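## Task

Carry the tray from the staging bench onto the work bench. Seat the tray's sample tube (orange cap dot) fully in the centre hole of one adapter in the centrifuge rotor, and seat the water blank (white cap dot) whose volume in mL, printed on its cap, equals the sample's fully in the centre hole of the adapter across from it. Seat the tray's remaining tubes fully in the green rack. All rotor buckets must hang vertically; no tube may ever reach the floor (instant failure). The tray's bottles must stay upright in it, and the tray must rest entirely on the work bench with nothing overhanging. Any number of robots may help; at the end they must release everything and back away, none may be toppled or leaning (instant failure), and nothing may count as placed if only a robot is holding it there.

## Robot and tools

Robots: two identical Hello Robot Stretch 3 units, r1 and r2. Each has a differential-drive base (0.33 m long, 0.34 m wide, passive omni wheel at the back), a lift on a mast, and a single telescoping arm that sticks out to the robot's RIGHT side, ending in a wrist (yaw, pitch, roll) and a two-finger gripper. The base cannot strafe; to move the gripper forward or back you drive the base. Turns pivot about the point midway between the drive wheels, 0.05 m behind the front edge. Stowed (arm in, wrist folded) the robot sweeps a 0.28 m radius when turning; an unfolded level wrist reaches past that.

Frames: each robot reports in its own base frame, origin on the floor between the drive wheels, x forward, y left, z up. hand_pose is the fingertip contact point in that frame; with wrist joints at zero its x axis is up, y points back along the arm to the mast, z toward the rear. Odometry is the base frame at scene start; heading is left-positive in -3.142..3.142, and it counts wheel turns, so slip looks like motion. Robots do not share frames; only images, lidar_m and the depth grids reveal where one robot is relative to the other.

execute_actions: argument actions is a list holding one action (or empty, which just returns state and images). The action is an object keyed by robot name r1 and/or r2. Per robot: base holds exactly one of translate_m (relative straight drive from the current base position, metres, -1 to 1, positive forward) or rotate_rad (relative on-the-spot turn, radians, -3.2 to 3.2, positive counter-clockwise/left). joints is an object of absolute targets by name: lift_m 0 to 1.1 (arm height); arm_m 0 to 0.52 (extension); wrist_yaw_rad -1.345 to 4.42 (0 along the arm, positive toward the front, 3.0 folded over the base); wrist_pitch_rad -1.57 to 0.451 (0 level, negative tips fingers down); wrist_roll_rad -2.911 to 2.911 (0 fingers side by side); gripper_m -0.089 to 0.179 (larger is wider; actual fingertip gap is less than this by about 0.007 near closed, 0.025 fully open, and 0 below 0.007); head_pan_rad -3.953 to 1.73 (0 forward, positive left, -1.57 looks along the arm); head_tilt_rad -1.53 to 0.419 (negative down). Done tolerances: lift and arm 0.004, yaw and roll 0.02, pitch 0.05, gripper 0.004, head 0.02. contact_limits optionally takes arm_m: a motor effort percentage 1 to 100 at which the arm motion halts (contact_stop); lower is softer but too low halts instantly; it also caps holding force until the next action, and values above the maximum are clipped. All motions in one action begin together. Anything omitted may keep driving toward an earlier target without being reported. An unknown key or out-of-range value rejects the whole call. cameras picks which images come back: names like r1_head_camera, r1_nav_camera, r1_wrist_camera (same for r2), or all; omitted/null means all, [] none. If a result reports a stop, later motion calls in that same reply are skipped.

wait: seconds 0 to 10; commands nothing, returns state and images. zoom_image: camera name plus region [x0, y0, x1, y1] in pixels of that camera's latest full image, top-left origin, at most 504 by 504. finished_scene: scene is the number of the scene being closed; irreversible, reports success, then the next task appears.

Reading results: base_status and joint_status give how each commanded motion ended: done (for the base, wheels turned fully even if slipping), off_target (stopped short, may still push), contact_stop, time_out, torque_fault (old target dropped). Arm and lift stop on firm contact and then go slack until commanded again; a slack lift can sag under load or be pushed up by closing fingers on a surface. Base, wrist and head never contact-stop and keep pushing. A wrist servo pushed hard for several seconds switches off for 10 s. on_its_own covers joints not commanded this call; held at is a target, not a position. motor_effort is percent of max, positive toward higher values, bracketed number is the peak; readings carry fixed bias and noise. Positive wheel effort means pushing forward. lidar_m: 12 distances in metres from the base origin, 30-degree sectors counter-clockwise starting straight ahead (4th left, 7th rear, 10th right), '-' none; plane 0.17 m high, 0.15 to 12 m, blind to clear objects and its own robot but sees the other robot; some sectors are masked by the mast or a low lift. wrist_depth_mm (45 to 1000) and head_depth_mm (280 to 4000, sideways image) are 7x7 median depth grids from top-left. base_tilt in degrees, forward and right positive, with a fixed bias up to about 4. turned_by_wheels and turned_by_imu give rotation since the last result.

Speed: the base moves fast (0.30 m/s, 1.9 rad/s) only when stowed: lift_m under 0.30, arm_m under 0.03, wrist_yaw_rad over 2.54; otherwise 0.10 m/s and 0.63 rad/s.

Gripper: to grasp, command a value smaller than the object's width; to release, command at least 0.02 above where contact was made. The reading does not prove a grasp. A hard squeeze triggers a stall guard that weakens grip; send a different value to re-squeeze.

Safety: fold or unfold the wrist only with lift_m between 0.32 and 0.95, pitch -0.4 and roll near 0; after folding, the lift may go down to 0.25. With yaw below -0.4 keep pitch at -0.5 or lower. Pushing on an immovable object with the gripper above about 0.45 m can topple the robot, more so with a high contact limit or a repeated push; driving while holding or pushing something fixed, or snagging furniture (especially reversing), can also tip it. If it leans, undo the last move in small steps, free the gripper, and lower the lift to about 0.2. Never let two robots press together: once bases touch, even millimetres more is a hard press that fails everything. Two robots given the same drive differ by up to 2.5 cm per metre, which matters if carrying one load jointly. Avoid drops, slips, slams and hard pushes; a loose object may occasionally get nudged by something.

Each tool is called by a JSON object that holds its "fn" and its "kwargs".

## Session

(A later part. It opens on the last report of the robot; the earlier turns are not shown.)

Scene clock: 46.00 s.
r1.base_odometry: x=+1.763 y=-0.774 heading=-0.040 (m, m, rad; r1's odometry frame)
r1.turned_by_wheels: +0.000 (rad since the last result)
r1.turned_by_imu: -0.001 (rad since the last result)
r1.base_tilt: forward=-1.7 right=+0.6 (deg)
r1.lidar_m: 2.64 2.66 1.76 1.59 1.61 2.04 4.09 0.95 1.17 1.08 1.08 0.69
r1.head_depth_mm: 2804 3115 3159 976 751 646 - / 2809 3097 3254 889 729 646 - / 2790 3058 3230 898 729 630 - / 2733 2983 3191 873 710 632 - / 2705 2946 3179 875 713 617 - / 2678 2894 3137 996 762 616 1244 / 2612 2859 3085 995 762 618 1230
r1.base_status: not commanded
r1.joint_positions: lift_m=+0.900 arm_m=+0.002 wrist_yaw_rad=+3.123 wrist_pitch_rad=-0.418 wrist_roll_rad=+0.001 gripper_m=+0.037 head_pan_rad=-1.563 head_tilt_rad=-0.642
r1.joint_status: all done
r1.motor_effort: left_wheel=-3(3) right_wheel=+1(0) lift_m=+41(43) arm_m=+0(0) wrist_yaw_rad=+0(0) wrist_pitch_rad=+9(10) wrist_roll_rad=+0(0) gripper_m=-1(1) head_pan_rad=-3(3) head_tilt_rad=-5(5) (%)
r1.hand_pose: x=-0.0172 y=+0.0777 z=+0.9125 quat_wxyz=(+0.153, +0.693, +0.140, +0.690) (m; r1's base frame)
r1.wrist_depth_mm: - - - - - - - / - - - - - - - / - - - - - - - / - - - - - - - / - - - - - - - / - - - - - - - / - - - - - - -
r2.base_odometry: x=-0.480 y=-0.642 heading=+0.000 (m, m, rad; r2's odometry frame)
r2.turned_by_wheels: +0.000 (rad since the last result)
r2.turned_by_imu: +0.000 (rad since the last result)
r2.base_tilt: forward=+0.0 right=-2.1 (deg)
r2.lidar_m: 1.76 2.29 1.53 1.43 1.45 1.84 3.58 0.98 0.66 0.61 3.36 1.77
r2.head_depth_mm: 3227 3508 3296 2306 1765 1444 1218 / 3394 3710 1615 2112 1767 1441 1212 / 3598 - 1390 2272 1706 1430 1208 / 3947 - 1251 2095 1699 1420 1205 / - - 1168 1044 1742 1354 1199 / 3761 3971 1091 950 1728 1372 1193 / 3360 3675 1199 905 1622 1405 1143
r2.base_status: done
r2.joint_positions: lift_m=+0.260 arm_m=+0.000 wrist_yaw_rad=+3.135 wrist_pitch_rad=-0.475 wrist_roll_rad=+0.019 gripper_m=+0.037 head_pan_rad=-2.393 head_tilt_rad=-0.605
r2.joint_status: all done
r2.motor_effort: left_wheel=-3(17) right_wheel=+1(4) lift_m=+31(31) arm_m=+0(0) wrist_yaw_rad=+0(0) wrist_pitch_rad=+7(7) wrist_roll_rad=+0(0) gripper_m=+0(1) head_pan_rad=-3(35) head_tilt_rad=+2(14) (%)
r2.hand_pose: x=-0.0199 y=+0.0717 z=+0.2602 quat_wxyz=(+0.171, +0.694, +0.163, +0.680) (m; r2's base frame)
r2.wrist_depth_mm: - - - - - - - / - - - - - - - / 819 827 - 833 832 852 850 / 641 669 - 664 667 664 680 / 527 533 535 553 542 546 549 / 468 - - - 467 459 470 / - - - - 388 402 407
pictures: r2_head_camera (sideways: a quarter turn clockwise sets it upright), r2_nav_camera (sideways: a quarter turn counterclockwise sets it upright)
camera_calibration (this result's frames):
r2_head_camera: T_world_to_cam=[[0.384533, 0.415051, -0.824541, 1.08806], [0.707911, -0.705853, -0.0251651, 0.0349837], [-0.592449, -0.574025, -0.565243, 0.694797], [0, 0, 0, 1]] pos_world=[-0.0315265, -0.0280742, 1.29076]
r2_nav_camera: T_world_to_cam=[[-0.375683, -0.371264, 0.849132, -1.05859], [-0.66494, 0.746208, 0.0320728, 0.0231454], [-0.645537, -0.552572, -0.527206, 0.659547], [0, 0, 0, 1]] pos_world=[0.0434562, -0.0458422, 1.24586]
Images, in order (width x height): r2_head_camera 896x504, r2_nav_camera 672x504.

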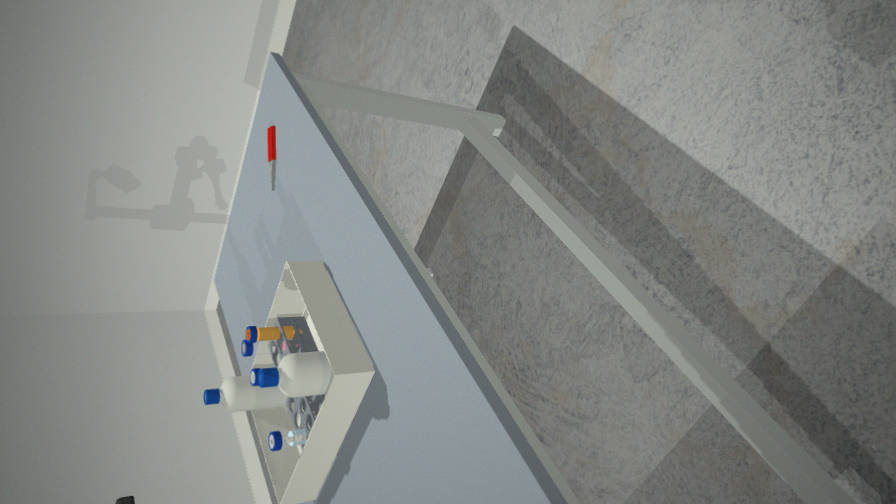

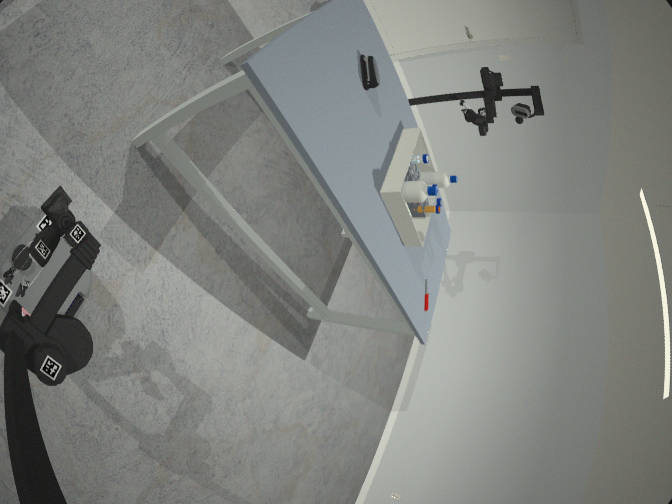

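{"fn": "execute_actions", "kwargs": {"actions": [{"r2":{"base":{"rotate_rad":0.3}},"r1":{"base":{"rotate_rad":0.09},"joints":{"wrist_yaw_rad":0,"gripper_m":0.08}}}], "cameras": []}}

{"fn": "execute_actions", "kwargs": {"actions": [{"r2":{"base":{"translate_m":-0.87}},"r1":{"joints":{"wrist_pitch_rad":-1.57,"lift_m":1.08}}}], "cameras": []}}

{"fn": "execute_actions", "kwargs": {"actions": [{"r2":{"base":{"rotate_rad":-0.19},"joints":{"lift_m":0.9,"wrist_pitch_rad":-0.4,"head_pan_rad":-1.57,"head_tilt_rad":-0.7}},"r1":{"joints":{"wrist_roll_rad":1.57}}}], "cameras": ["r1_head_camera","r2_head_camera"]}}

Scene clock: 56.00 s.
r1.base_odometry: x=+1.763 y=-0.774 heading=+0.050 (m, m, rad; r1's odometry frame)
r1.turned_by_wheels: +0.090 (rad since the last result)
r1.turned_by_imu: +0.090 (rad since the last result)
r1.base_tilt: forward=-1.7 right=+0.6 (deg)
r1.lidar_m: 2.64 2.40 1.70 1.59 1.64 2.21 2.66 0.95 1.13 1.08 1.11 0.69
r1.head_depth_mm: 2744 3053 3180 974 730 645 - / 2730 2996 3219 866 722 629 - / 2744 3021 3245 865 721 - - / 2678 2986 3241 830 708 - 1230 / 2676 2953 3192 988 759 615 1262 / 2656 2911 3133 991 759 617 1266 / 2661 2904 3095 998 763 620 1236
r1.base_status: done
r1.joint_positions: lift_m=+0.900 arm_m=+0.002 wrist_yaw_rad=+0.003 wrist_pitch_rad=-0.418 wrist_roll_rad=+0.001 gripper_m=+0.080 head_pan_rad=-1.563 head_tilt_rad=-0.642
r1.joint_status: all done
r1.motor_effort: left_wheel=-3(4) right_wheel=+1(4) lift_m=+41(41) arm_m=+0(0) wrist_yaw_rad=-2(2) wrist_pitch_rad=+9(9) wrist_roll_rad=+0(1) gripper_m=+0(78) head_pan_rad=-3(2) head_tilt_rad=-6(6) (%)
r1.hand_pose: x=-0.0208 y=-0.3712 z=+0.9125 quat_wxyz=(+0.692, +0.148, -0.692, -0.146) (m; r1's base frame)
r1.wrist_depth_mm: - - - - - - - / - 820 851 502 684 - - / 571 590 597 384 547 570 655 / 454 459 463 397 400 414 498 / 371 382 395 389 402 397 397 / 317 317 313 326 319 331 336 / 274 278 281 281 286 288 290
r2.base_odometry: x=-0.480 y=-0.642 heading=+0.300 (m, m, rad; r2's odometry frame)
r2.turned_by_wheels: +0.300 (rad since the last result)
r2.turned_by_imu: +0.296 (rad since the last result)
r2.base_tilt: forward=-0.1 right=-1.8 (deg)
r2.lidar_m: 3.29 1.73 1.43 1.43 1.58 2.55 1.42 0.74 0.61 1.25 2.07 1.76
r2.head_depth_mm: 3843 - 1333 2123 1722 1438 1215 / - - 1218 2043 1759 1434 1212 / 3789 - 1111 1018 1755 1393 1207 / 3482 3892 1219 960 1758 1345 1203 / 3150 3591 1289 915 1682 1410 1202 / 1686 3350 1281 911 1579 1416 1144 / 2854 3150 1271 906 770 1309 1193
r2.base_status: done
r2.joint_positions: lift_m=+0.260 arm_m=+0.000 wrist_yaw_rad=+3.135 wrist_pitch_rad=-0.475 wrist_roll_rad=+0.019 gripper_m=+0.037 head_pan_rad=-2.393 head_tilt_rad=-0.605
r2.joint_status: not commanded
r2.motor_effort: left_wheel=-4(15) right_wheel=+2(7) lift_m=+31(31) arm_m=-1(1) wrist_yaw_rad=+0(0) wrist_pitch_rad=+7(7) wrist_roll_rad=+1(0) gripper_m=+1(1) head_pan_rad=-2(2) head_tilt_rad=+1(2) (%)
r2.hand_pose: x=-0.0199 y=+0.0717 z=+0.2602 quat_wxyz=(+0.171, +0.694, +0.163, +0.680) (m; r2's base frame)
r2.wrist_depth_mm: - - - - - - - / - - - - - - - / 818 823 - 854 854 850 867 / 651 650 - 658 662 666 679 / 535 534 539 556 541 545 551 / 463 - - - 472 461 461 / - - - - 389 402 404
pictures: none
No camera images: the call's "cameras" was empty. Leave "cameras" out to get every camera's image.

Scene clock: 60.60 s.
r1.base_odometry: x=+1.763 y=-0.774 heading=+0.050 (m, m, rad; r1's odometry frame)
r1.turned_by_wheels: +0.000 (rad since the last result)
r1.turned_by_imu: +0.000 (rad since the last result)
r1.base_tilt: forward=-1.7 right=+0.7 (deg)
r1.lidar_m: 2.63 2.40 1.70 1.59 1.64 2.20 2.66 0.95 1.13 1.07 1.11 0.69
r1.head_depth_mm: 2743 - - - - - - / 2702 - - - - - - / 2720 - - - - - - / 2638 2959 3147 837 709 599 - / 2652 2911 3115 989 757 615 1263 / 2666 2921 3157 991 761 618 1260 / 2635 2910 3119 997 764 620 1234
r1.base_status: not commanded
r1.joint_positions: lift_m=+1.080 arm_m=+0.002 wrist_yaw_rad=+0.003 wrist_pitch_rad=-1.565 wrist_roll_rad=+0.001 gripper_m=+0.080 head_pan_rad=-1.563 head_tilt_rad=-0.642
r1.joint_status: all done
r1.motor_effort: left_wheel=-3(3) right_wheel=+1(1) lift_m=+41(41) arm_m=+0(0) wrist_yaw_rad=-2(2) wrist_pitch_rad=-3(8) wrist_roll_rad=+0(0) gripper_m=+0(1) head_pan_rad=-2(3) head_tilt_rad=-5(4) (%)
r1.hand_pose: x=-0.0217 y=-0.1241 z=+0.9621 quat_wxyz=(+0.502, +0.499, -0.501, -0.498) (m; r1's base frame)
r1.wrist_depth_mm: - - - - - - - / - - - - - - - / - - - - - - - / - - - - - - - / - - - - - - - / - - - - - - - / - - - - - - -
r2.base_odometry: x=-1.311 y=-0.899 heading=+0.300 (m, m, rad; r2's odometry frame)
r2.turned_by_wheels: +0.000 (rad since the last result)
r2.turned_by_imu: +0.000 (rad since the last result)
r2.base_tilt: forward=-0.2 right=-2.2 (deg)
r2.lidar_m: 3.65 1.93 1.60 1.59 1.77 2.76 2.74 0.55 0.45 0.45 0.50 0.81
r2.head_depth_mm: 2880 3091 3177 2307 1774 1446 1219 / 3226 3469 3280 930 1055 1327 1215 / 3552 3939 3218 911 1598 1430 1203 / 3311 3706 3219 917 761 1425 1153 / 3122 3420 1294 917 708 1414 1151 / 2916 3240 3126 909 706 1346 1193 / 2755 3026 3113 905 703 623 1198
r2.base_status: done
r2.joint_positions: lift_m=+0.260 arm_m=+0.000 wrist_yaw_rad=+3.135 wrist_pitch_rad=-0.475 wrist_roll_rad=+0.019 gripper_m=+0.037 head_pan_rad=-2.393 head_tilt_rad=-0.605
r2.joint_status: not commanded
r2.motor_effort: left_wheel=-3(17) right_wheel=+1(3) lift_m=+31(31) arm_m=-1(0) wrist_yaw_rad=+0(1) wrist_pitch_rad=+7(7) wrist_roll_rad=+1(1) gripper_m=+0(1) head_pan_rad=-2(2) head_tilt_rad=+2(2) (%)
r2.hand_pose: x=-0.0199 y=+0.0717 z=+0.2602 quat_wxyz=(+0.171, +0.694, +0.163, +0.680) (m; r2's base frame)
r2.wrist_depth_mm: - - - - - - - / - - - - - - - / 817 840 - 834 824 850 858 / 627 649 - 649 671 662 676 / 525 533 541 552 538 541 554 / 464 - - - 488 456 466 / - - - - 389 399 402
pictures: none
No camera images: the call's "cameras" was empty. Leave "cameras" out to get every camera's image.

Scene clock: 67.27 s.
r1.base_odometry: x=+1.763 y=-0.774 heading=+0.050 (m, m, rad; r1's odometry frame)
r1.turned_by_wheels: +0.000 (rad since the last result)
r1.turned_by_imu: -0.001 (rad since the last result)
r1.base_tilt: forward=-1.7 right=+0.6 (deg)
r1.lidar_m: 2.64 2.40 1.70 1.59 1.64 2.21 2.66 0.95 1.13 1.08 1.10 0.69
r1.head_depth_mm: 2751 - - - - - - / 2724 - - - - - - / 2675 - - - - - - / 1434 1447 2424 834 709 648 - / 2566 2948 3186 988 761 650 - / 2659 2916 3156 993 763 618 1266 / 2656 2896 3133 996 763 618 1234
r1.base_status: not commanded
r1.joint_positions: lift_m=+1.080 arm_m=+0.002 wrist_yaw_rad=+0.003 wrist_pitch_rad=-1.565 wrist_roll_rad=+1.566 gripper_m=+0.080 head_pan_rad=-1.563 head_tilt_rad=-0.642
r1.joint_status: all done
r1.motor_effort: left_wheel=-3(3) right_wheel=+2(1) lift_m=+41(41) arm_m=+0(0) wrist_yaw_rad=-2(2) wrist_pitch_rad=-3(3) wrist_roll_rad=+1(1) gripper_m=-1(0) head_pan_rad=-3(2) head_tilt_rad=-5(5) (%)
r1.hand_pose: x=-0.0216 y=-0.1238 z=+0.9621 quat_wxyz=(+0.003, +0.002, -0.709, -0.705) (m; r1's base frame)
r1.wrist_depth_mm: 342 - - - - - - / 354 - - - - - - / 364 - - - - - - / 378 - - - - - - / 392 - - - - - - / 403 426 - - - - - / 419 - - - - - -
r2.base_odometry: x=-1.311 y=-0.899 heading=+0.110 (m, m, rad; r2's odometry frame)
r2.turned_by_wheels: -0.190 (rad since the last result)
r2.turned_by_imu: -0.188 (rad since the last result)
r2.base_tilt: forward=+0.0 right=-2.1 (deg)
r2.lidar_m: 2.54 2.25 1.65 1.59 1.64 2.26 2.74 0.64 0.47 0.45 0.47 0.64
r2.head_depth_mm: 2729 3031 1103 828 702 - 1139 / 2697 3095 1093 824 683 - 1125 / 1462 3044 933 765 670 - - / 2712 3019 1018 760 675 - - / 2722 3077 1017 747 662 - 1114 / 2750 3097 1066 754 669 1360 1110 / 2767 3134 1060 806 666 1330 1105
r2.base_status: done
r2.joint_positions: lift_m=+0.900 arm_m=+0.000 wrist_yaw_rad=+3.135 wrist_pitch_rad=-0.421 wrist_roll_rad=+0.019 gripper_m=+0.037 head_pan_rad=-1.577 head_tilt_rad=-0.692
r2.joint_status: all done
r2.motor_effort: left_wheel=+3(12) right_wheel=-2(5) lift_m=+45(49) arm_m=-1(0) wrist_yaw_rad=+0(0) wrist_pitch_rad=+12(13) wrist_roll_rad=+1(0) gripper_m=+1(1) head_pan_rad=+3(35) head_tilt_rad=-3(10) (%)
r2.hand_pose: x=-0.0199 y=+0.0790 z=+0.9119 quat_wxyz=(+0.151, +0.698, +0.144, +0.685) (m; r2's base frame)
r2.wrist_depth_mm: - - - - - - - / - - - - - - - / - - - - - - - / - - - - - - - / - - - - - - - / - - - - - - - / - - - - - - -
pictures: r1_head_camera (sideways: a quarter turn clockwise sets it upright), r2_head_camera (sideways: a quarter turn clockwise sets it upright)
camera_calibration (this result's frames):
r1_head_camera: T_world_to_cam=[[0.0398646, 0.55517, -0.830781, 1.10239], [0.998725, -0.0479193, 0.0159011, -0.0280884], [-0.0309827, -0.830355, -0.556372, 0.683734], [0, 0, 0, 1]] pos_world=[0.00529018, -0.0456181, 1.2967]
r2_head_camera: T_world_to_cam=[[-0.0382843, 0.63346, -0.772828, 1.02322], [0.999191, 0.0338099, -0.0217851, 0.0288039], [0.0123293, -0.773036, -0.634242, 0.78087], [0, 0, 0, 1]] pos_world=[0.000765209, -0.0455026, 1.28666]
Images, in order (width x height): r1_head_camera 896x504, r2_head_camera 896x504.

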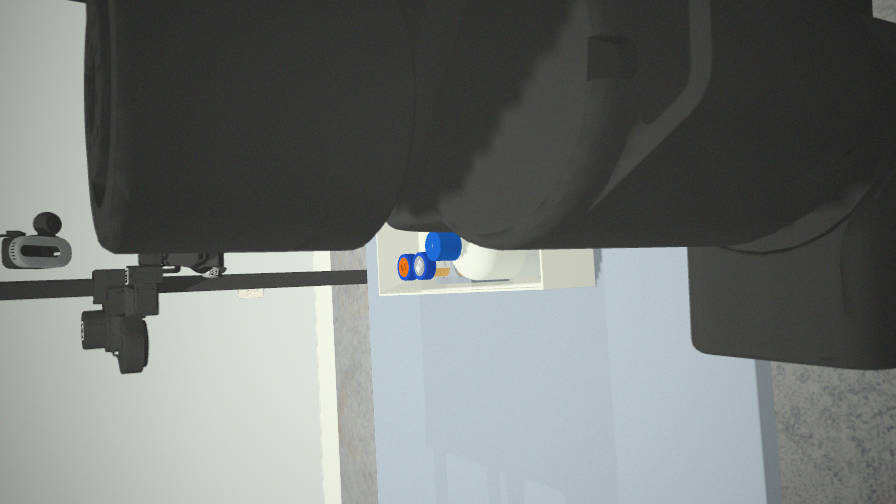

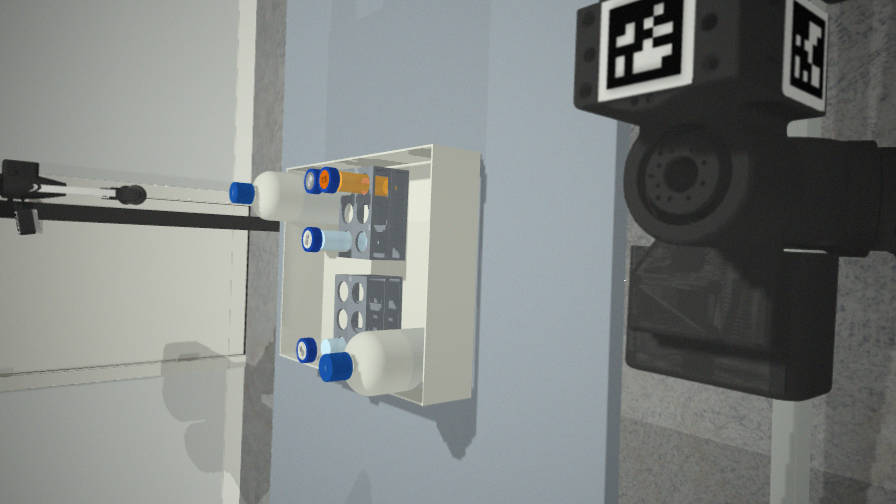

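{"fn": "execute_actions", "kwargs": {"actions": [{"r2":{"base":{"translate_m":0.05},"joints":{"wrist_yaw_rad":0,"gripper_m":0.08}},"r1":{"base":{"translate_m":-0.13},"joints":{"arm_m":0.44,"lift_m":1.0}}}], "cameras": []}}

{"fn": "execute_actions", "kwargs": {"actions": [{"r2":{"joints":{"wrist_pitch_rad":-1.3,"wrist_roll_rad":1.57,"lift_m":1.0,"arm_m":0.44}}}]}}

Scene clock: 82.43 s.
r1.base_odometry: x=+1.634 y=-0.780 heading=+0.050 (m, m, rad; r1's odometry frame)
r1.turned_by_wheels: +0.000 (rad since the last result)
r1.turned_by_imu: -0.001 (rad since the last result)
r1.base_tilt: forward=-1.7 right=+0.6 (deg)
r1.lidar_m: 2.77 2.39 1.69 1.59 1.64 2.19 2.54 0.83 1.14 1.08 1.11 0.80
r1.head_depth_mm: 2761 2986 - 974 751 646 1255 / 2722 2927 3203 978 738 630 1246 / 2733 - 3301 863 720 630 1255 / 2721 2895 - 937 715 632 1257 / 1439 1268 3119 864 710 616 1256 / 2647 2938 3145 911 711 617 1267 / 2648 2933 3145 996 763 619 1264
r1.base_status: done
r1.joint_positions: lift_m=+1.000 arm_m=+0.440 wrist_yaw_rad=+0.001 wrist_pitch_rad=-1.565 wrist_roll_rad=+1.568 gripper_m=+0.080 head_pan_rad=-1.563 head_tilt_rad=-0.642
r1.joint_status: all done
r1.motor_effort: left_wheel=-2(6) right_wheel=+1(3) lift_m=+29(35) arm_m=+4(5) wrist_yaw_rad=-1(2) wrist_pitch_rad=-3(3) wrist_roll_rad=+1(2) gripper_m=+0(0) head_pan_rad=-3(3) head_tilt_rad=-5(4) (%)
r1.hand_pose: x=-0.0216 y=-0.5617 z=+0.8826 quat_wxyz=(+0.002, +0.001, -0.709, -0.705) (m; r1's base frame)
r1.wrist_depth_mm: 223 225 225 255 256 253 932 / 212 266 265 264 263 259 944 / 244 275 275 272 269 269 - / 227 283 284 284 279 279 - / 243 292 293 288 289 290 - / 237 274 299 299 303 - - / 254 315 241 312 311 - -
r2.base_odometry: x=-1.262 y=-0.894 heading=+0.110 (m, m, rad; r2's odometry frame)
r2.turned_by_wheels: +0.000 (rad since the last result)
r2.turned_by_imu: +0.000 (rad since the last result)
r2.base_tilt: forward=-0.1 right=-2.1 (deg)
r2.lidar_m: 2.49 2.25 1.65 1.58 1.65 2.26 2.79 0.64 0.47 0.45 0.47 0.64
r2.head_depth_mm: 2698 3052 1102 828 703 - - / 2720 3087 1092 796 701 - - / 2697 3046 921 766 - - - / 816 3029 1020 762 715 1317 1095 / 2692 3103 1010 741 671 1350 1091 / 2736 3136 1063 809 670 1344 1110 / 2755 3088 1057 803 667 1339 1105
r2.base_status: done
r2.joint_positions: lift_m=+0.900 arm_m=+0.000 wrist_yaw_rad=+0.002 wrist_pitch_rad=-0.421 wrist_roll_rad=+0.019 gripper_m=+0.080 head_pan_rad=-1.577 head_tilt_rad=-0.692
r2.joint_status: all done
r2.motor_effort: left_wheel=+3(11) right_wheel=-2(3) lift_m=+46(45) arm_m=+0(1) wrist_yaw_rad=-2(3) wrist_pitch_rad=+12(12) wrist_roll_rad=+1(1) gripper_m=+1(80) head_pan_rad=+3(3) head_tilt_rad=-4(3) (%)
r2.hand_pose: x=-0.0211 y=-0.3691 z=+0.9119 quat_wxyz=(+0.685, +0.147, -0.698, -0.149) (m; r2's base frame)
r2.wrist_depth_mm: - - - - - - - / - - 737 738 912 - - / 601 650 410 587 580 680 685 / 489 490 426 423 438 504 512 / 392 398 414 397 416 409 407 / 327 331 334 336 333 343 343 / 286 283 285 290 289 297 298
pictures: none
No camera images: the call's "cameras" was empty. Leave "cameras" out to get every camera's image.

Scene clock: 86.87 s.
r1.base_odometry: x=+1.634 y=-0.780 heading=+0.050 (m, m, rad; r1's odometry frame)
r1.turned_by_wheels: +0.000 (rad since the last result)
r1.turned_by_imu: +0.000 (rad since the last result)
r1.base_tilt: forward=-1.6 right=+0.5 (deg)
r1.lidar_m: 2.77 2.40 1.69 1.59 1.64 2.19 2.53 0.84 1.13 1.08 1.11 0.80
r1.head_depth_mm: 2763 2970 - 975 752 646 1252 / 2736 2939 3181 977 739 630 1251 / 2734 - 3280 866 720 630 1254 / 2708 1880 - 938 713 631 1264 / 1356 893 3123 861 713 615 1255 / 2606 2947 3159 912 712 617 1259 / 2648 2916 3135 994 763 618 1262
r1.base_status: not commanded
r1.joint_positions: lift_m=+1.000 arm_m=+0.440 wrist_yaw_rad=+0.001 wrist_pitch_rad=-1.565 wrist_roll_rad=+1.568 gripper_m=+0.080 head_pan_rad=-1.563 head_tilt_rad=-0.642
r1.joint_status: not commanded
r1.motor_effort: left_wheel=-2(2) right_wheel=+1(1) lift_m=+29(29) arm_m=+5(4) wrist_yaw_rad=-1(1) wrist_pitch_rad=-3(3) wrist_roll_rad=+1(1) gripper_m=+0(1) head_pan_rad=-2(2) head_tilt_rad=-5(6) (%)
r1.hand_pose: x=-0.0216 y=-0.5617 z=+0.8826 quat_wxyz=(+0.002, +0.001, -0.709, -0.705) (m; r1's base frame)
r1.wrist_depth_mm: 223 223 224 256 254 252 941 / 212 265 264 264 262 259 973 / 243 273 275 273 272 269 - / 228 283 283 280 280 279 - / 245 293 290 290 289 292 - / 236 278 300 302 304 - - / 253 314 243 312 310 - -
r2.base_odometry: x=-1.262 y=-0.894 heading=+0.110 (m, m, rad; r2's odometry frame)
r2.turned_by_wheels: +0.000 (rad since the last result)
r2.turned_by_imu: +0.000 (rad since the last result)
r2.base_tilt: forward=+0.0 right=-1.9 (deg)
r2.lidar_m: 2.49 2.25 1.65 1.59 1.65 2.26 2.79 0.64 0.47 0.45 0.47 0.64
r2.head_depth_mm: 2647 - 1103 827 665 1367 1124 / 2630 3158 1046 796 662 1361 1124 / 2628 - 895 762 678 1357 1122 / 805 2938 1018 762 674 1348 1114 / 2673 3078 1008 741 671 1349 1091 / 2744 3099 1069 805 669 1338 1113 / 2734 3097 1062 806 668 1346 1106
r2.base_status: not commanded
r2.joint_positions: lift_m=+1.000 arm_m=+0.440 wrist_yaw_rad=+0.000 wrist_pitch_rad=-1.295 wrist_roll_rad=+1.568 gripper_m=+0.080 head_pan_rad=-1.577 head_tilt_rad=-0.692
r2.joint_status: all done
r2.motor_effort: left_wheel=+4(3) right_wheel=-3(2) lift_m=+46(46) arm_m=+4(5) wrist_yaw_rad=-1(1) wrist_pitch_rad=-2(10) wrist_roll_rad=+1(2) gripper_m=+1(1) head_pan_rad=+4(3) head_tilt_rad=-4(3) (%)
r2.hand_pose: x=-0.0215 y=-0.6307 z=+0.8853 quat_wxyz=(+0.002, +0.001, -0.797, -0.604) (m; r2's base frame)
r2.wrist_depth_mm: 185 237 256 251 250 239 226 / 256 241 288 269 255 245 229 / 317 262 297 278 260 246 236 / 217 258 299 283 265 252 237 / 362 288 304 289 270 255 242 / 367 274 305 288 283 260 244 / 350 277 314 230 279 263 249
pictures: r1_head_camera (sideways: a quarter turn clockwise sets it upright), r1_nav_camera (sideways: a quarter turn counterclockwise sets it upright), r1_wrist_camera, r2_head_camera (sideways: a quarter turn clockwise sets it upright), r2_nav_camera (sideways: a quarter turn counterclockwise sets it upright), r2_wrist_camera
camera_calibration (this result's frames):
r1_head_camera: T_world_to_cam=[[0.0399852, 0.555363, -0.830646, 1.10221], [0.998714, -0.0481431, 0.0158875, -0.0280707], [-0.0311665, -0.830213, -0.556574, 0.683998], [0, 0, 0, 1]] pos_world=[0.00528013, -0.0456166, 1.29669]
r1_nav_camera: T_world_to_cam=[[0.0347408, -0.578887, 0.814667, -1.0241], [-0.997972, -0.0636027, -0.00263719, 0.0567714], [0.0533417, -0.812923, -0.579923, 0.70607], [0, 0, 0, 1]] pos_world=[0.0545713, -0.015246, 1.24392]
r1_wrist_camera: T_world_to_cam=[[-0.0466392, 0.998705, -0.0203405, 0.574339], [0.978868, 0.0497526, 0.198349, -0.100788], [0.199104, -0.0106598, -0.97992, 1.02702], [0, 0, 0, 1]] pos_world=[-0.0790384, -0.557633, 1.03807]
r2_head_camera: T_world_to_cam=[[-0.0383811, 0.633454, -0.772828, 1.02322], [0.999186, 0.0339626, -0.0217851, 0.0288039], [0.0124474, -0.773034, -0.634242, 0.780869], [0, 0, 0, 1]] pos_world=[0.000772163, -0.0455034, 1.28666]
r2_nav_camera: T_world_to_cam=[[0.01254, -0.59926, 0.800456, -0.997499], [-0.999138, 0.0241725, 0.0337493, 0.023005], [-0.0395736, -0.800189, -0.598441, 0.748527], [0, 0, 0, 1]] pos_world=[0.0651158, 0.000645397, 1.24563]
r2_wrist_camera: T_world_to_cam=[[0.0050543, 0.968726, -0.248083, 0.831507], [0.991687, 0.0270427, 0.125802, -0.0329688], [0.128576, -0.246656, -0.960536, 0.856561], [0, 0, 0, 1]] pos_world=[-0.0816414, -0.593335, 1.03319]
Images, in order (width x height): r1_head_camera 896x504, r1_nav_camera 672x504, r1_wrist_camera 644x364, r2_head_camera 896x504, r2_nav_camera 672x504, r2_wrist_camera 644x364.

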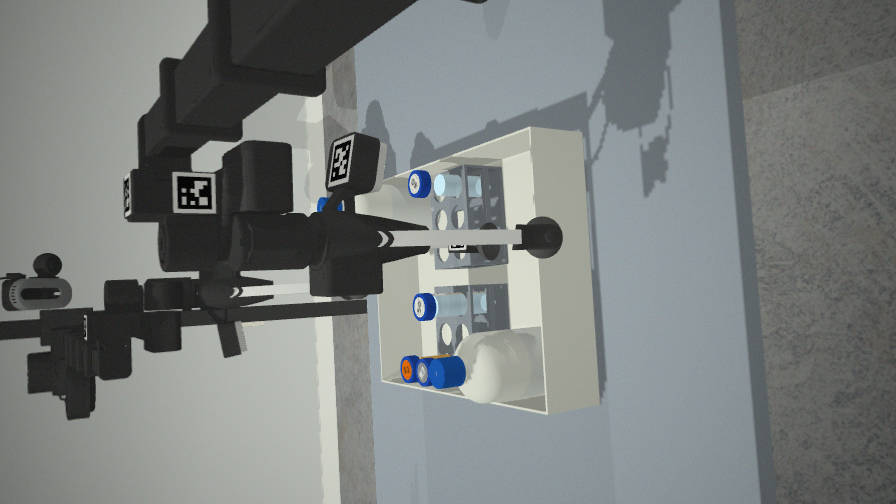

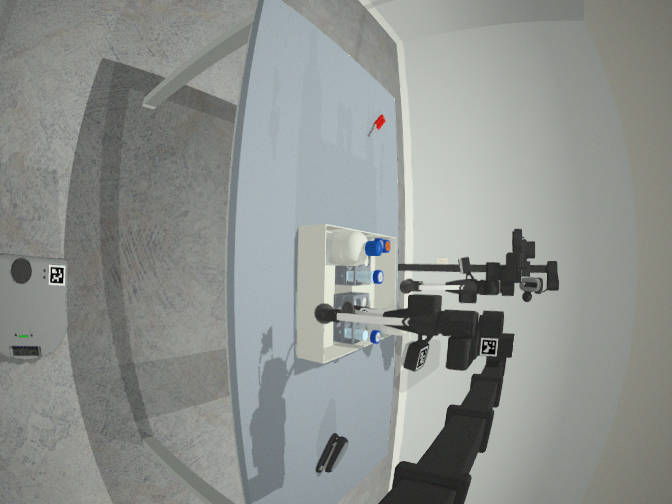

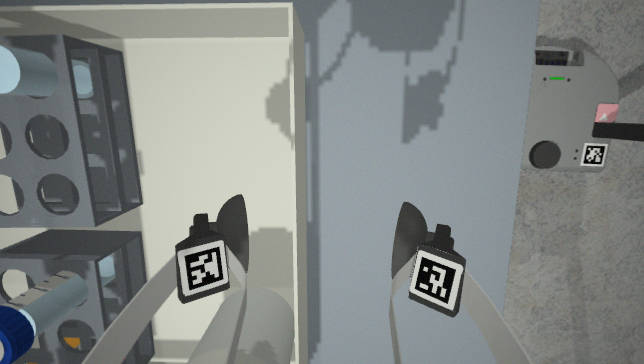

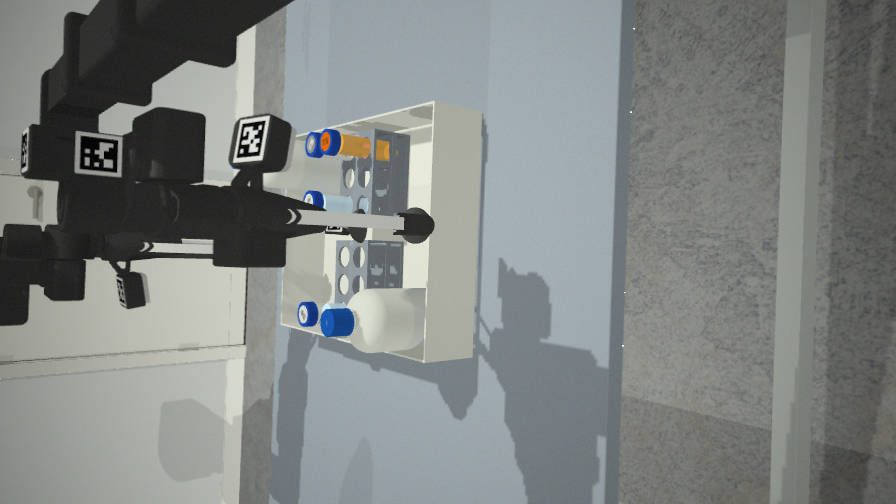

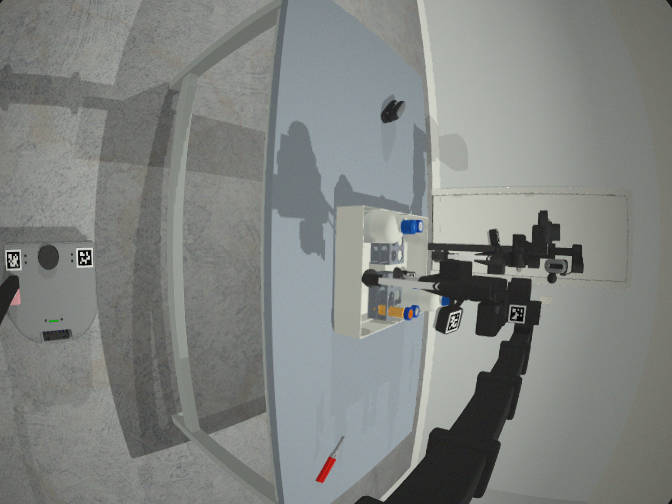

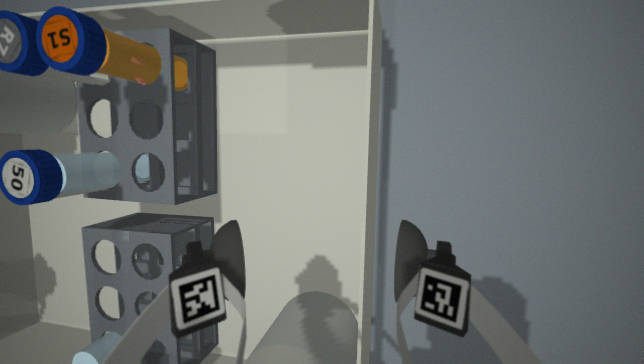

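{"fn": "execute_actions", "kwargs": {"actions": [{"r2":{"joints":{"arm_m":0.42,"lift_m":0.97}},"r1":{"base":{"rotate_rad":0.045},"joints":{"arm_m":0.452,"lift_m":0.97}}}], "cameras": []}}

{"fn": "execute_actions", "kwargs": {"actions": [{"r2":{"joints":{"lift_m":0.91}},"r1":{"joints":{"lift_m":0.91}}}], "cameras": ["r1_wrist_camera","r2_wrist_camera","r1_head_camera","r2_head_camera"]}}

Scene clock: 96.13 s.
r1.base_odometry: x=+1.634 y=-0.780 heading=+0.095 (m, m, rad; r1's odometry frame)
r1.turned_by_wheels: +0.045 (rad since the last result)
r1.turned_by_imu: +0.045 (rad since the last result)
r1.base_tilt: forward=-1.8 right=+0.6 (deg)
r1.lidar_m: 2.77 2.28 1.67 1.59 1.65 2.29 2.53 0.84 1.12 1.08 1.12 0.80
r1.head_depth_mm: 2738 3022 - 901 751 627 1251 / 2725 2898 3223 975 729 628 1252 / 2688 2888 - 849 713 629 1253 / 2634 894 - 853 711 630 1258 / 1391 2943 3194 835 709 631 1256 / 2699 2957 3225 995 733 617 1263 / 2675 2930 3191 990 763 618 1268
r1.base_status: done
r1.joint_positions: lift_m=+0.970 arm_m=+0.452 wrist_yaw_rad=+0.001 wrist_pitch_rad=-1.565 wrist_roll_rad=+1.568 gripper_m=+0.080 head_pan_rad=-1.563 head_tilt_rad=-0.642
r1.joint_status: all done
r1.motor_effort: left_wheel=-2(8) right_wheel=+1(6) lift_m=+29(31) arm_m=+5(5) wrist_yaw_rad=-1(0) wrist_pitch_rad=-3(3) wrist_roll_rad=+1(1) gripper_m=+0(0) head_pan_rad=-3(2) head_tilt_rad=-5(4) (%)
r1.hand_pose: x=-0.0216 y=-0.5737 z=+0.8526 quat_wxyz=(+0.002, +0.001, -0.709, -0.705) (m; r1's base frame)
r1.wrist_depth_mm: 199 230 229 227 227 224 924 / 210 237 234 233 235 231 231 / 215 243 243 243 242 239 239 / 224 255 252 251 249 247 - / 212 261 260 259 255 255 - / 209 268 253 267 272 263 - / 218 281 195 275 277 277 -
r2.base_odometry: x=-1.262 y=-0.894 heading=+0.110 (m, m, rad; r2's odometry frame)
r2.turned_by_wheels: +0.000 (rad since the last result)
r2.turned_by_imu: +0.000 (rad since the last result)
r2.base_tilt: forward=-0.1 right=-2.0 (deg)
r2.lidar_m: 2.50 2.25 1.65 1.59 1.65 2.26 2.79 0.64 0.47 0.45 0.47 0.64
r2.head_depth_mm: 2729 - 1007 829 665 1359 1130 / 2702 3117 1051 796 662 1362 1123 / 2615 - 889 765 678 1357 1119 / 810 1646 932 762 674 1354 1114 / 2718 3100 1008 741 671 1346 1097 / 2752 3089 1063 808 669 1351 1110 / 2758 3081 1057 804 667 1336 1107
r2.base_status: not commanded
r2.joint_positions: lift_m=+0.970 arm_m=+0.420 wrist_yaw_rad=+0.000 wrist_pitch_rad=-1.295 wrist_roll_rad=+1.568 gripper_m=+0.080 head_pan_rad=-1.577 head_tilt_rad=-0.692
r2.joint_status: all done
r2.motor_effort: left_wheel=+4(4) right_wheel=-2(3) lift_m=+30(36) arm_m=-4(4) wrist_yaw_rad=+0(1) wrist_pitch_rad=-2(2) wrist_roll_rad=+2(1) gripper_m=+1(1) head_pan_rad=+3(3) head_tilt_rad=-3(4) (%)
r2.hand_pose: x=-0.0215 y=-0.6117 z=+0.8557 quat_wxyz=(+0.002, +0.001, -0.797, -0.604) (m; r2's base frame)
r2.wrist_depth_mm: 205 237 247 232 228 214 203 / 225 245 259 244 229 218 206 / 237 260 263 245 235 220 208 / 231 263 268 250 238 224 211 / 313 285 273 255 243 226 216 / 255 267 275 259 255 231 219 / 257 280 284 233 252 233 222
pictures: none
No camera images: the call's "cameras" was empty. Leave "cameras" out to get every camera's image.

Scene clock: 97.50 s.
r1.base_odometry: x=+1.634 y=-0.780 heading=+0.095 (m, m, rad; r1's odometry frame)
r1.turned_by_wheels: +0.000 (rad since the last result)
r1.turned_by_imu: +0.000 (rad since the last result)
r1.base_tilt: forward=-1.7 right=+0.6 (deg)
r1.lidar_m: 2.77 2.28 1.67 1.59 1.65 2.29 2.54 0.84 1.12 1.08 1.13 0.80
r1.head_depth_mm: 2761 3002 3189 - - 612 1250 / 2718 2983 3231 879 730 629 1249 / 2729 2974 - 852 714 631 1250 / 2642 2838 1195 858 709 632 1252 / 2583 1525 3144 833 708 633 1268 / 2700 2967 3151 991 735 615 1263 / 2685 2955 3193 994 761 618 1261
r1.base_status: not commanded
r1.joint_positions: lift_m=+0.910 arm_m=+0.452 wrist_yaw_rad=+0.001 wrist_pitch_rad=-1.565 wrist_roll_rad=+1.568 gripper_m=+0.080 head_pan_rad=-1.563 head_tilt_rad=-0.642
r1.joint_status: all done
r1.motor_effort: left_wheel=-2(2) right_wheel=+1(1) lift_m=+30(28) arm_m=+4(4) wrist_yaw_rad=-1(1) wrist_pitch_rad=-3(3) wrist_roll_rad=+1(1) gripper_m=+1(0) head_pan_rad=-2(3) head_tilt_rad=-6(6) (%)
r1.hand_pose: x=-0.0216 y=-0.5737 z=+0.7926 quat_wxyz=(+0.002, +0.001, -0.709, -0.705) (m; r1's base frame)
r1.wrist_depth_mm: 174 174 173 171 170 170 169 / 180 179 177 178 176 175 173 / 185 185 183 184 183 181 179 / 191 191 189 190 188 187 185 / 199 199 194 196 195 192 191 / 203 206 204 202 205 199 200 / 210 214 196 209 210 207 210
r2.base_odometry: x=-1.262 y=-0.894 heading=+0.110 (m, m, rad; r2's odometry frame)
r2.turned_by_wheels: +0.000 (rad since the last result)
r2.turned_by_imu: +0.000 (rad since the last result)
r2.base_tilt: forward=-0.1 right=-2.0 (deg)
r2.lidar_m: 2.49 2.25 1.65 1.59 1.65 2.25 2.79 0.64 0.47 0.45 0.47 0.64
r2.head_depth_mm: 2705 3067 - - 645 1364 1127 / 2734 2994 1026 770 662 1355 1124 / 2711 2907 - 761 678 1354 1118 / 1171 923 1037 762 675 1352 1119 / 2683 3073 1008 739 673 1345 1096 / 2763 3089 1067 807 670 1344 1109 / 2753 3094 1058 803 667 1332 1107
r2.base_status: not commanded
r2.joint_positions: lift_m=+0.910 arm_m=+0.420 wrist_yaw_rad=+0.000 wrist_pitch_rad=-1.295 wrist_roll_rad=+1.568 gripper_m=+0.080 head_pan_rad=-1.577 head_tilt_rad=-0.692
r2.joint_status: all done
r2.motor_effort: left_wheel=+3(3) right_wheel=-2(2) lift_m=+30(32) arm_m=-4(4) wrist_yaw_rad=+0(0) wrist_pitch_rad=-2(2) wrist_roll_rad=+1(1) gripper_m=+0(1) head_pan_rad=+3(3) head_tilt_rad=-4(4) (%)
r2.hand_pose: x=-0.0215 y=-0.6116 z=+0.7957 quat_wxyz=(+0.002, +0.001, -0.797, -0.604) (m; r2's base frame)
r2.wrist_depth_mm: 187 207 192 153 172 161 153 / 194 211 195 158 174 165 156 / 198 214 200 163 179 166 157 / 205 218 202 168 181 169 160 / 208 223 205 172 183 173 163 / 208 230 207 180 191 174 165 / 211 236 217 185 191 176 169
pictures: r1_head_camera (sideways: a quarter turn clockwise sets it upright), r1_wrist_camera, r2_head_camera (sideways: a quarter turn clockwise sets it upright), r2_wrist_camera
camera_calibration (this result's frames):
r1_head_camera: T_world_to_cam=[[0.0399851, 0.5554, -0.830622, 1.10218], [0.998714, -0.048144, 0.0158851, -0.0280675], [-0.0311669, -0.830189, -0.556611, 0.684045], [0, 0, 0, 1]] pos_world=[0.00528011, -0.0456164, 1.29669]
r1_wrist_camera: T_world_to_cam=[[-0.046639, 0.998705, -0.0203366, 0.584491], [0.978868, 0.0497516, 0.198349, -0.0823382], [0.199104, -0.0106561, -0.97992, 0.938688], [0, 0, 0, 1]] pos_world=[-0.0790384, -0.569634, 0.948057]
r2_head_camera: T_world_to_cam=[[-0.0383817, 0.633454, -0.772828, 1.02322], [0.999186, 0.0339635, -0.0217851, 0.0288039], [0.0124481, -0.773035, -0.634242, 0.780869], [0, 0, 0, 1]] pos_world=[0.000772201, -0.0455034, 1.28666]
r2_wrist_camera: T_world_to_cam=[[0.00505426, 0.968736, -0.248042, 0.790755], [0.991687, 0.0270375, 0.125803, -0.0222236], [0.128576, -0.246616, -0.960546, 0.775287], [0, 0, 0, 1]] pos_world=[-0.0816414, -0.574234, 0.943635]
Images, in order (width x height): r1_head_camera 896x504, r1_wrist_camera 644x364, r2_head_camera 896x504, r2_wrist_camera 644x364.

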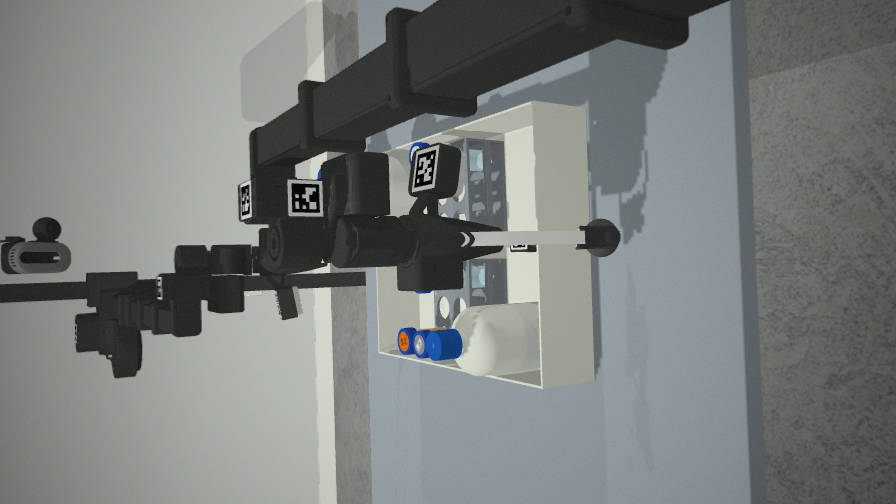

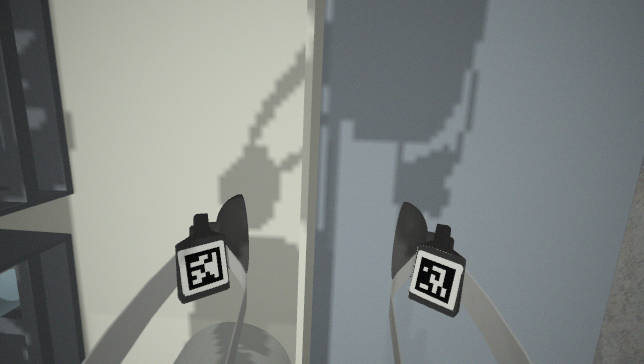

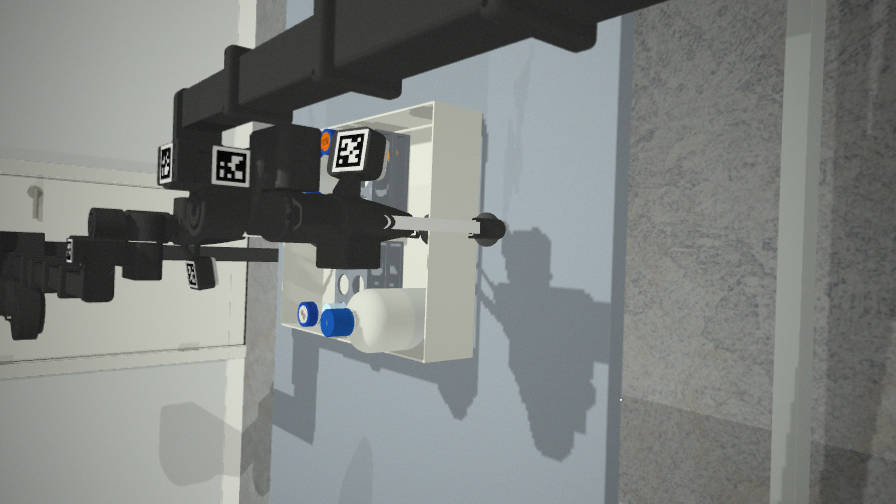

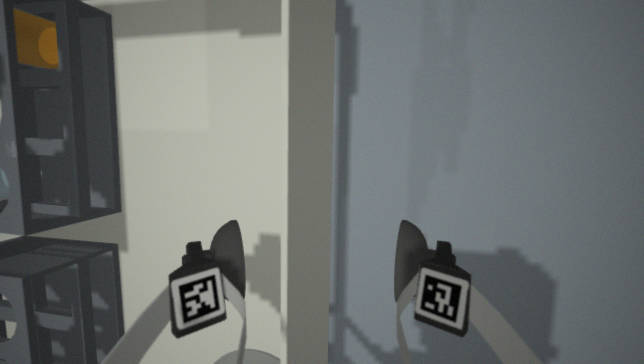

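{"fn": "execute_actions", "kwargs": {"actions": [{"r2":{"joints":{"gripper_m":-0.04,"arm_m":0.426}},"r1":{"joints":{"gripper_m":-0.04,"arm_m":0.458}}}], "cameras": []}}

{"fn": "execute_actions", "kwargs": {"actions": [{"r2":{"joints":{"lift_m":0.95}},"r1":{"joints":{"lift_m":0.95}}}], "cameras": ["r1_wrist_camera","r2_wrist_camera","r1_head_camera","r2_head_camera"]}}

Scene clock: 104.13 s.
r1.base_odometry: x=+1.634 y=-0.780 heading=+0.095 (m, m, rad; r1's odometry frame)
r1.turned_by_wheels: +0.000 (rad since the last result)
r1.turned_by_imu: -0.001 (rad since the last result)
r1.base_tilt: forward=-1.8 right=+0.6 (deg)
r1.lidar_m: 2.77 2.28 1.67 1.59 1.65 2.29 2.53 0.84 1.12 1.08 1.13 0.80
r1.head_depth_mm: 2723 3022 3199 - - 609 1255 / 2724 3002 3204 882 727 629 1255 / 2729 2996 - 853 712 630 1253 / 2625 2845 1192 859 710 631 1256 / 2606 1515 3137 837 707 617 1256 / 2675 2912 3166 990 732 617 1260 / 2651 2920 3141 993 764 620 1265
r1.base_status: not commanded
r1.joint_positions: lift_m=+0.910 arm_m=+0.458 wrist_yaw_rad=+0.001 wrist_pitch_rad=-1.560 wrist_roll_rad=+1.568 gripper_m=-0.039 head_pan_rad=-1.563 head_tilt_rad=-0.642
r1.joint_status: all done
r1.motor_effort: left_wheel=-2(2) right_wheel=+1(1) lift_m=+33(33) arm_m=+4(4) wrist_yaw_rad=+0(1) wrist_pitch_rad=-5(5) wrist_roll_rad=+1(1) gripper_m=-18(94) head_pan_rad=-3(2) head_tilt_rad=-5(6) (%)
r1.hand_pose: x=-0.0216 y=-0.5810 z=+0.7923 quat_wxyz=(+0.002, +0.001, -0.711, -0.704) (m; r1's base frame)
r1.wrist_depth_mm: 172 173 172 170 171 170 167 / 178 179 178 176 175 174 172 / 182 185 183 183 181 180 177 / 186 191 189 188 187 185 184 / 199 199 197 - 193 191 190 / 201 206 203 204 200 199 198 / 206 213 190 209 208 206 205
r2.base_odometry: x=-1.262 y=-0.894 heading=+0.110 (m, m, rad; r2's odometry frame)
r2.turned_by_wheels: +0.000 (rad since the last result)
r2.turned_by_imu: +0.000 (rad since the last result)
r2.base_tilt: forward=+0.0 right=-1.9 (deg)
r2.lidar_m: 2.50 2.26 1.65 1.59 1.65 2.26 2.79 0.64 0.47 0.45 0.47 0.64
r2.head_depth_mm: 2726 3047 - - 644 1368 1123 / 2717 2966 1042 771 661 1353 1122 / 2703 2889 - 765 677 1360 1120 / 1178 915 1035 764 674 1351 1115 / 2666 3074 1011 740 671 1347 1092 / 2724 3110 1066 808 669 1344 1111 / 2731 3116 1059 805 668 1339 1112
r2.base_status: not commanded
r2.joint_positions: lift_m=+0.910 arm_m=+0.426 wrist_yaw_rad=+0.000 wrist_pitch_rad=-1.289 wrist_roll_rad=+1.568 gripper_m=-0.039 head_pan_rad=-1.577 head_tilt_rad=-0.692
r2.joint_status: all done
r2.motor_effort: left_wheel=+4(4) right_wheel=-2(2) lift_m=+31(31) arm_m=+3(3) wrist_yaw_rad=+0(0) wrist_pitch_rad=-6(8) wrist_roll_rad=+1(1) gripper_m=-17(92) head_pan_rad=+3(3) head_tilt_rad=-4(3) (%)
r2.hand_pose: x=-0.0215 y=-0.6186 z=+0.7960 quat_wxyz=(+0.002, +0.001, -0.799, -0.601) (m; r2's base frame)
r2.wrist_depth_mm: 186 205 193 175 171 162 154 / 192 212 198 181 175 165 155 / 199 216 201 184 177 168 158 / 206 220 206 189 181 169 160 / 206 226 213 154 185 173 162 / 206 228 217 144 186 176 167 / 211 238 219 202 193 179 168
pictures: none
No camera images: the call's "cameras" was empty. Leave "cameras" out to get every camera's image.

Scene clock: 105.53 s.
r1.base_odometry: x=+1.634 y=-0.780 heading=+0.095 (m, m, rad; r1's odometry frame)
r1.turned_by_wheels: +0.000 (rad since the last result)
r1.turned_by_imu: +0.000 (rad since the last result)
r1.base_tilt: forward=-1.7 right=+0.6 (deg)
r1.lidar_m: 2.77 2.29 1.67 1.59 1.65 2.29 2.54 0.84 1.12 1.08 1.12 0.80
r1.head_depth_mm: 2721 3002 3230 - 748 627 1250 / 2742 2953 - 900 718 629 1253 / 2742 2910 - 836 706 631 1251 / 2648 922 - 828 712 632 1259 / 1404 2917 3230 689 711 616 1254 / 2681 2945 3201 949 736 617 1257 / 2687 2933 3173 995 762 618 1269
r1.base_status: not commanded
r1.joint_positions: lift_m=+0.949 arm_m=+0.458 wrist_yaw_rad=+0.001 wrist_pitch_rad=-1.550 wrist_roll_rad=+1.568 gripper_m=-0.039 head_pan_rad=-1.563 head_tilt_rad=-0.642
r1.joint_status: all done
r1.motor_effort: left_wheel=-2(2) right_wheel=+1(1) lift_m=+49(49) arm_m=+3(4) wrist_yaw_rad=-1(1) wrist_pitch_rad=-10(11) wrist_roll_rad=+1(1) gripper_m=-16(16) head_pan_rad=-2(3) head_tilt_rad=-5(5) (%)
r1.hand_pose: x=-0.0216 y=-0.5836 z=+0.8315 quat_wxyz=(+0.002, +0.001, -0.714, -0.700) (m; r1's base frame)
r1.wrist_depth_mm: 176 176 173 172 206 203 201 / 181 182 180 177 212 210 208 / 185 188 184 185 220 218 214 / 191 195 191 190 226 223 224 / 201 202 199 - 233 230 - / 190 210 207 206 242 238 - / 213 217 191 250 253 247 -
r2.base_odometry: x=-1.262 y=-0.894 heading=+0.110 (m, m, rad; r2's odometry frame)
r2.turned_by_wheels: +0.000 (rad since the last result)
r2.turned_by_imu: +0.000 (rad since the last result)
r2.base_tilt: forward=-0.1 right=-1.9 (deg)
r2.lidar_m: 2.49 2.26 1.65 1.59 1.65 2.26 2.79 0.64 0.47 0.45 0.47 0.64
r2.head_depth_mm: 2715 2942 - 825 662 1365 1129 / 2737 - 1042 769 663 1357 1122 / 2690 - 868 742 677 1355 1122 / 819 1657 906 741 674 1351 1110 / 2705 3087 702 735 672 1341 1095 / 2728 3068 1064 807 670 1344 1110 / 2766 3128 1059 802 667 1337 1106
r2.base_status: not commanded
r2.joint_positions: lift_m=+0.950 arm_m=+0.426 wrist_yaw_rad=+0.000 wrist_pitch_rad=-1.295 wrist_roll_rad=+1.569 gripper_m=-0.039 head_pan_rad=-1.577 head_tilt_rad=-0.692
r2.joint_status: all done
r2.motor_effort: left_wheel=+3(5) right_wheel=-2(3) lift_m=+54(58) arm_m=+2(2) wrist_yaw_rad=+0(0) wrist_pitch_rad=-3(8) wrist_roll_rad=+1(2) gripper_m=-16(17) head_pan_rad=+4(4) head_tilt_rad=-3(4) (%)
r2.hand_pose: x=-0.0215 y=-0.6171 z=+0.8351 quat_wxyz=(+0.001, +0.000, -0.797, -0.603) (m; r2's base frame)
r2.wrist_depth_mm: 186 209 198 186 207 195 183 / 193 214 201 190 210 198 188 / 202 216 203 195 214 201 189 / 204 221 208 199 217 206 192 / 209 228 212 201 220 208 197 / 192 230 221 - 223 211 199 / 214 236 220 211 232 215 202
pictures: r1_head_camera (sideways: a quarter turn clockwise sets it upright), r1_wrist_camera, r2_head_camera (sideways: a quarter turn clockwise sets it upright), r2_wrist_camera
camera_calibration (this result's frames):
r1_head_camera: T_world_to_cam=[[0.0399851, 0.5554, -0.830622, 1.10218], [0.998714, -0.048144, 0.0158851, -0.0280675], [-0.0311669, -0.830189, -0.556611, 0.684045], [0, 0, 0, 1]] pos_world=[0.00528011, -0.0456164, 1.29669]
r1_wrist_camera: T_world_to_cam=[[-0.0466317, 0.998293, -0.0351557, 0.607285], [0.978864, 0.0526831, 0.197609, -0.0872405], [0.199124, -0.0251978, -0.97965, 0.967997], [0, 0, 0, 1]] pos_world=[-0.0790362, -0.577261, 0.986888]
r2_head_camera: T_world_to_cam=[[-0.0383838, 0.63351, -0.772781, 1.02316], [0.999185, 0.033969, -0.0217822, 0.0288001], [0.0124514, -0.772988, -0.634298, 0.780943], [0, 0, 0, 1]] pos_world=[0.000772387, -0.0455023, 1.28666]
r2_wrist_camera: T_world_to_cam=[[0.00631471, 0.968548, -0.248747, 0.806344], [0.991676, 0.0259255, 0.126121, -0.027975], [0.128603, -0.247473, -0.960322, 0.810995], [0, 0, 0, 1]] pos_world=[-0.0816463, -0.579558, 0.982921]
Images, in order (width x height): r1_head_camera 896x504, r1_wrist_camera 644x364, r2_head_camera 896x504, r2_wrist_camera 644x364.

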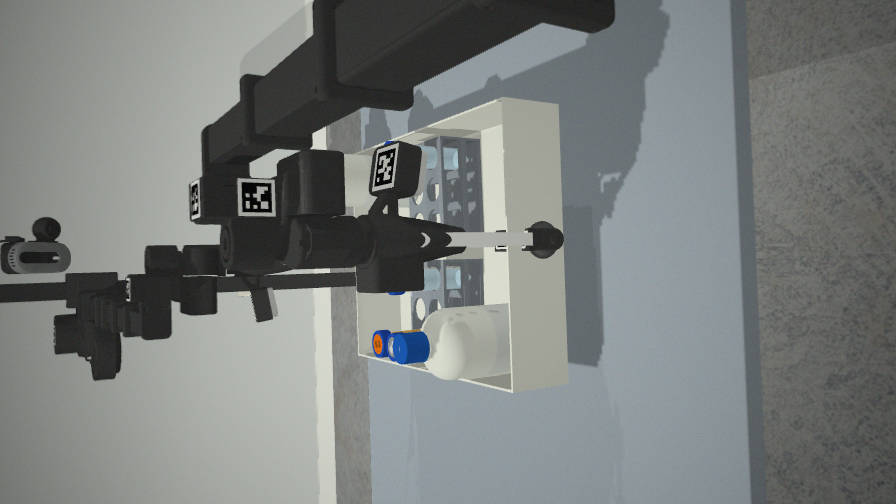

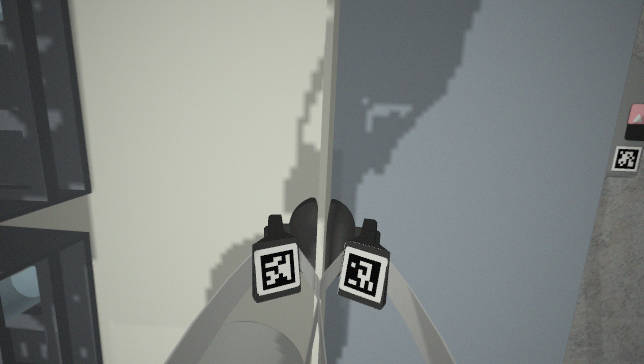

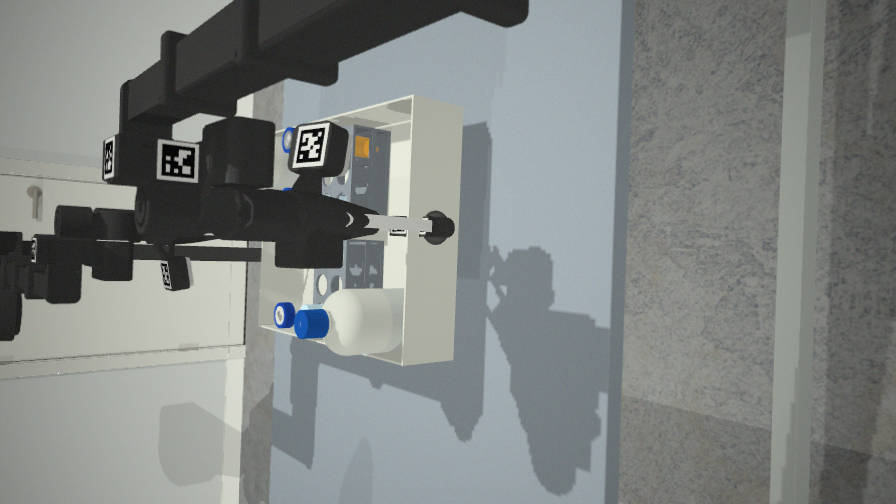

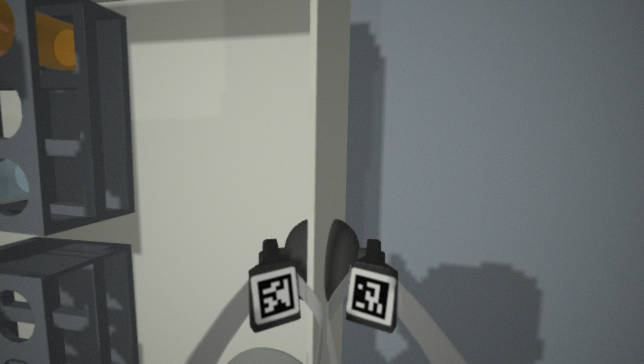

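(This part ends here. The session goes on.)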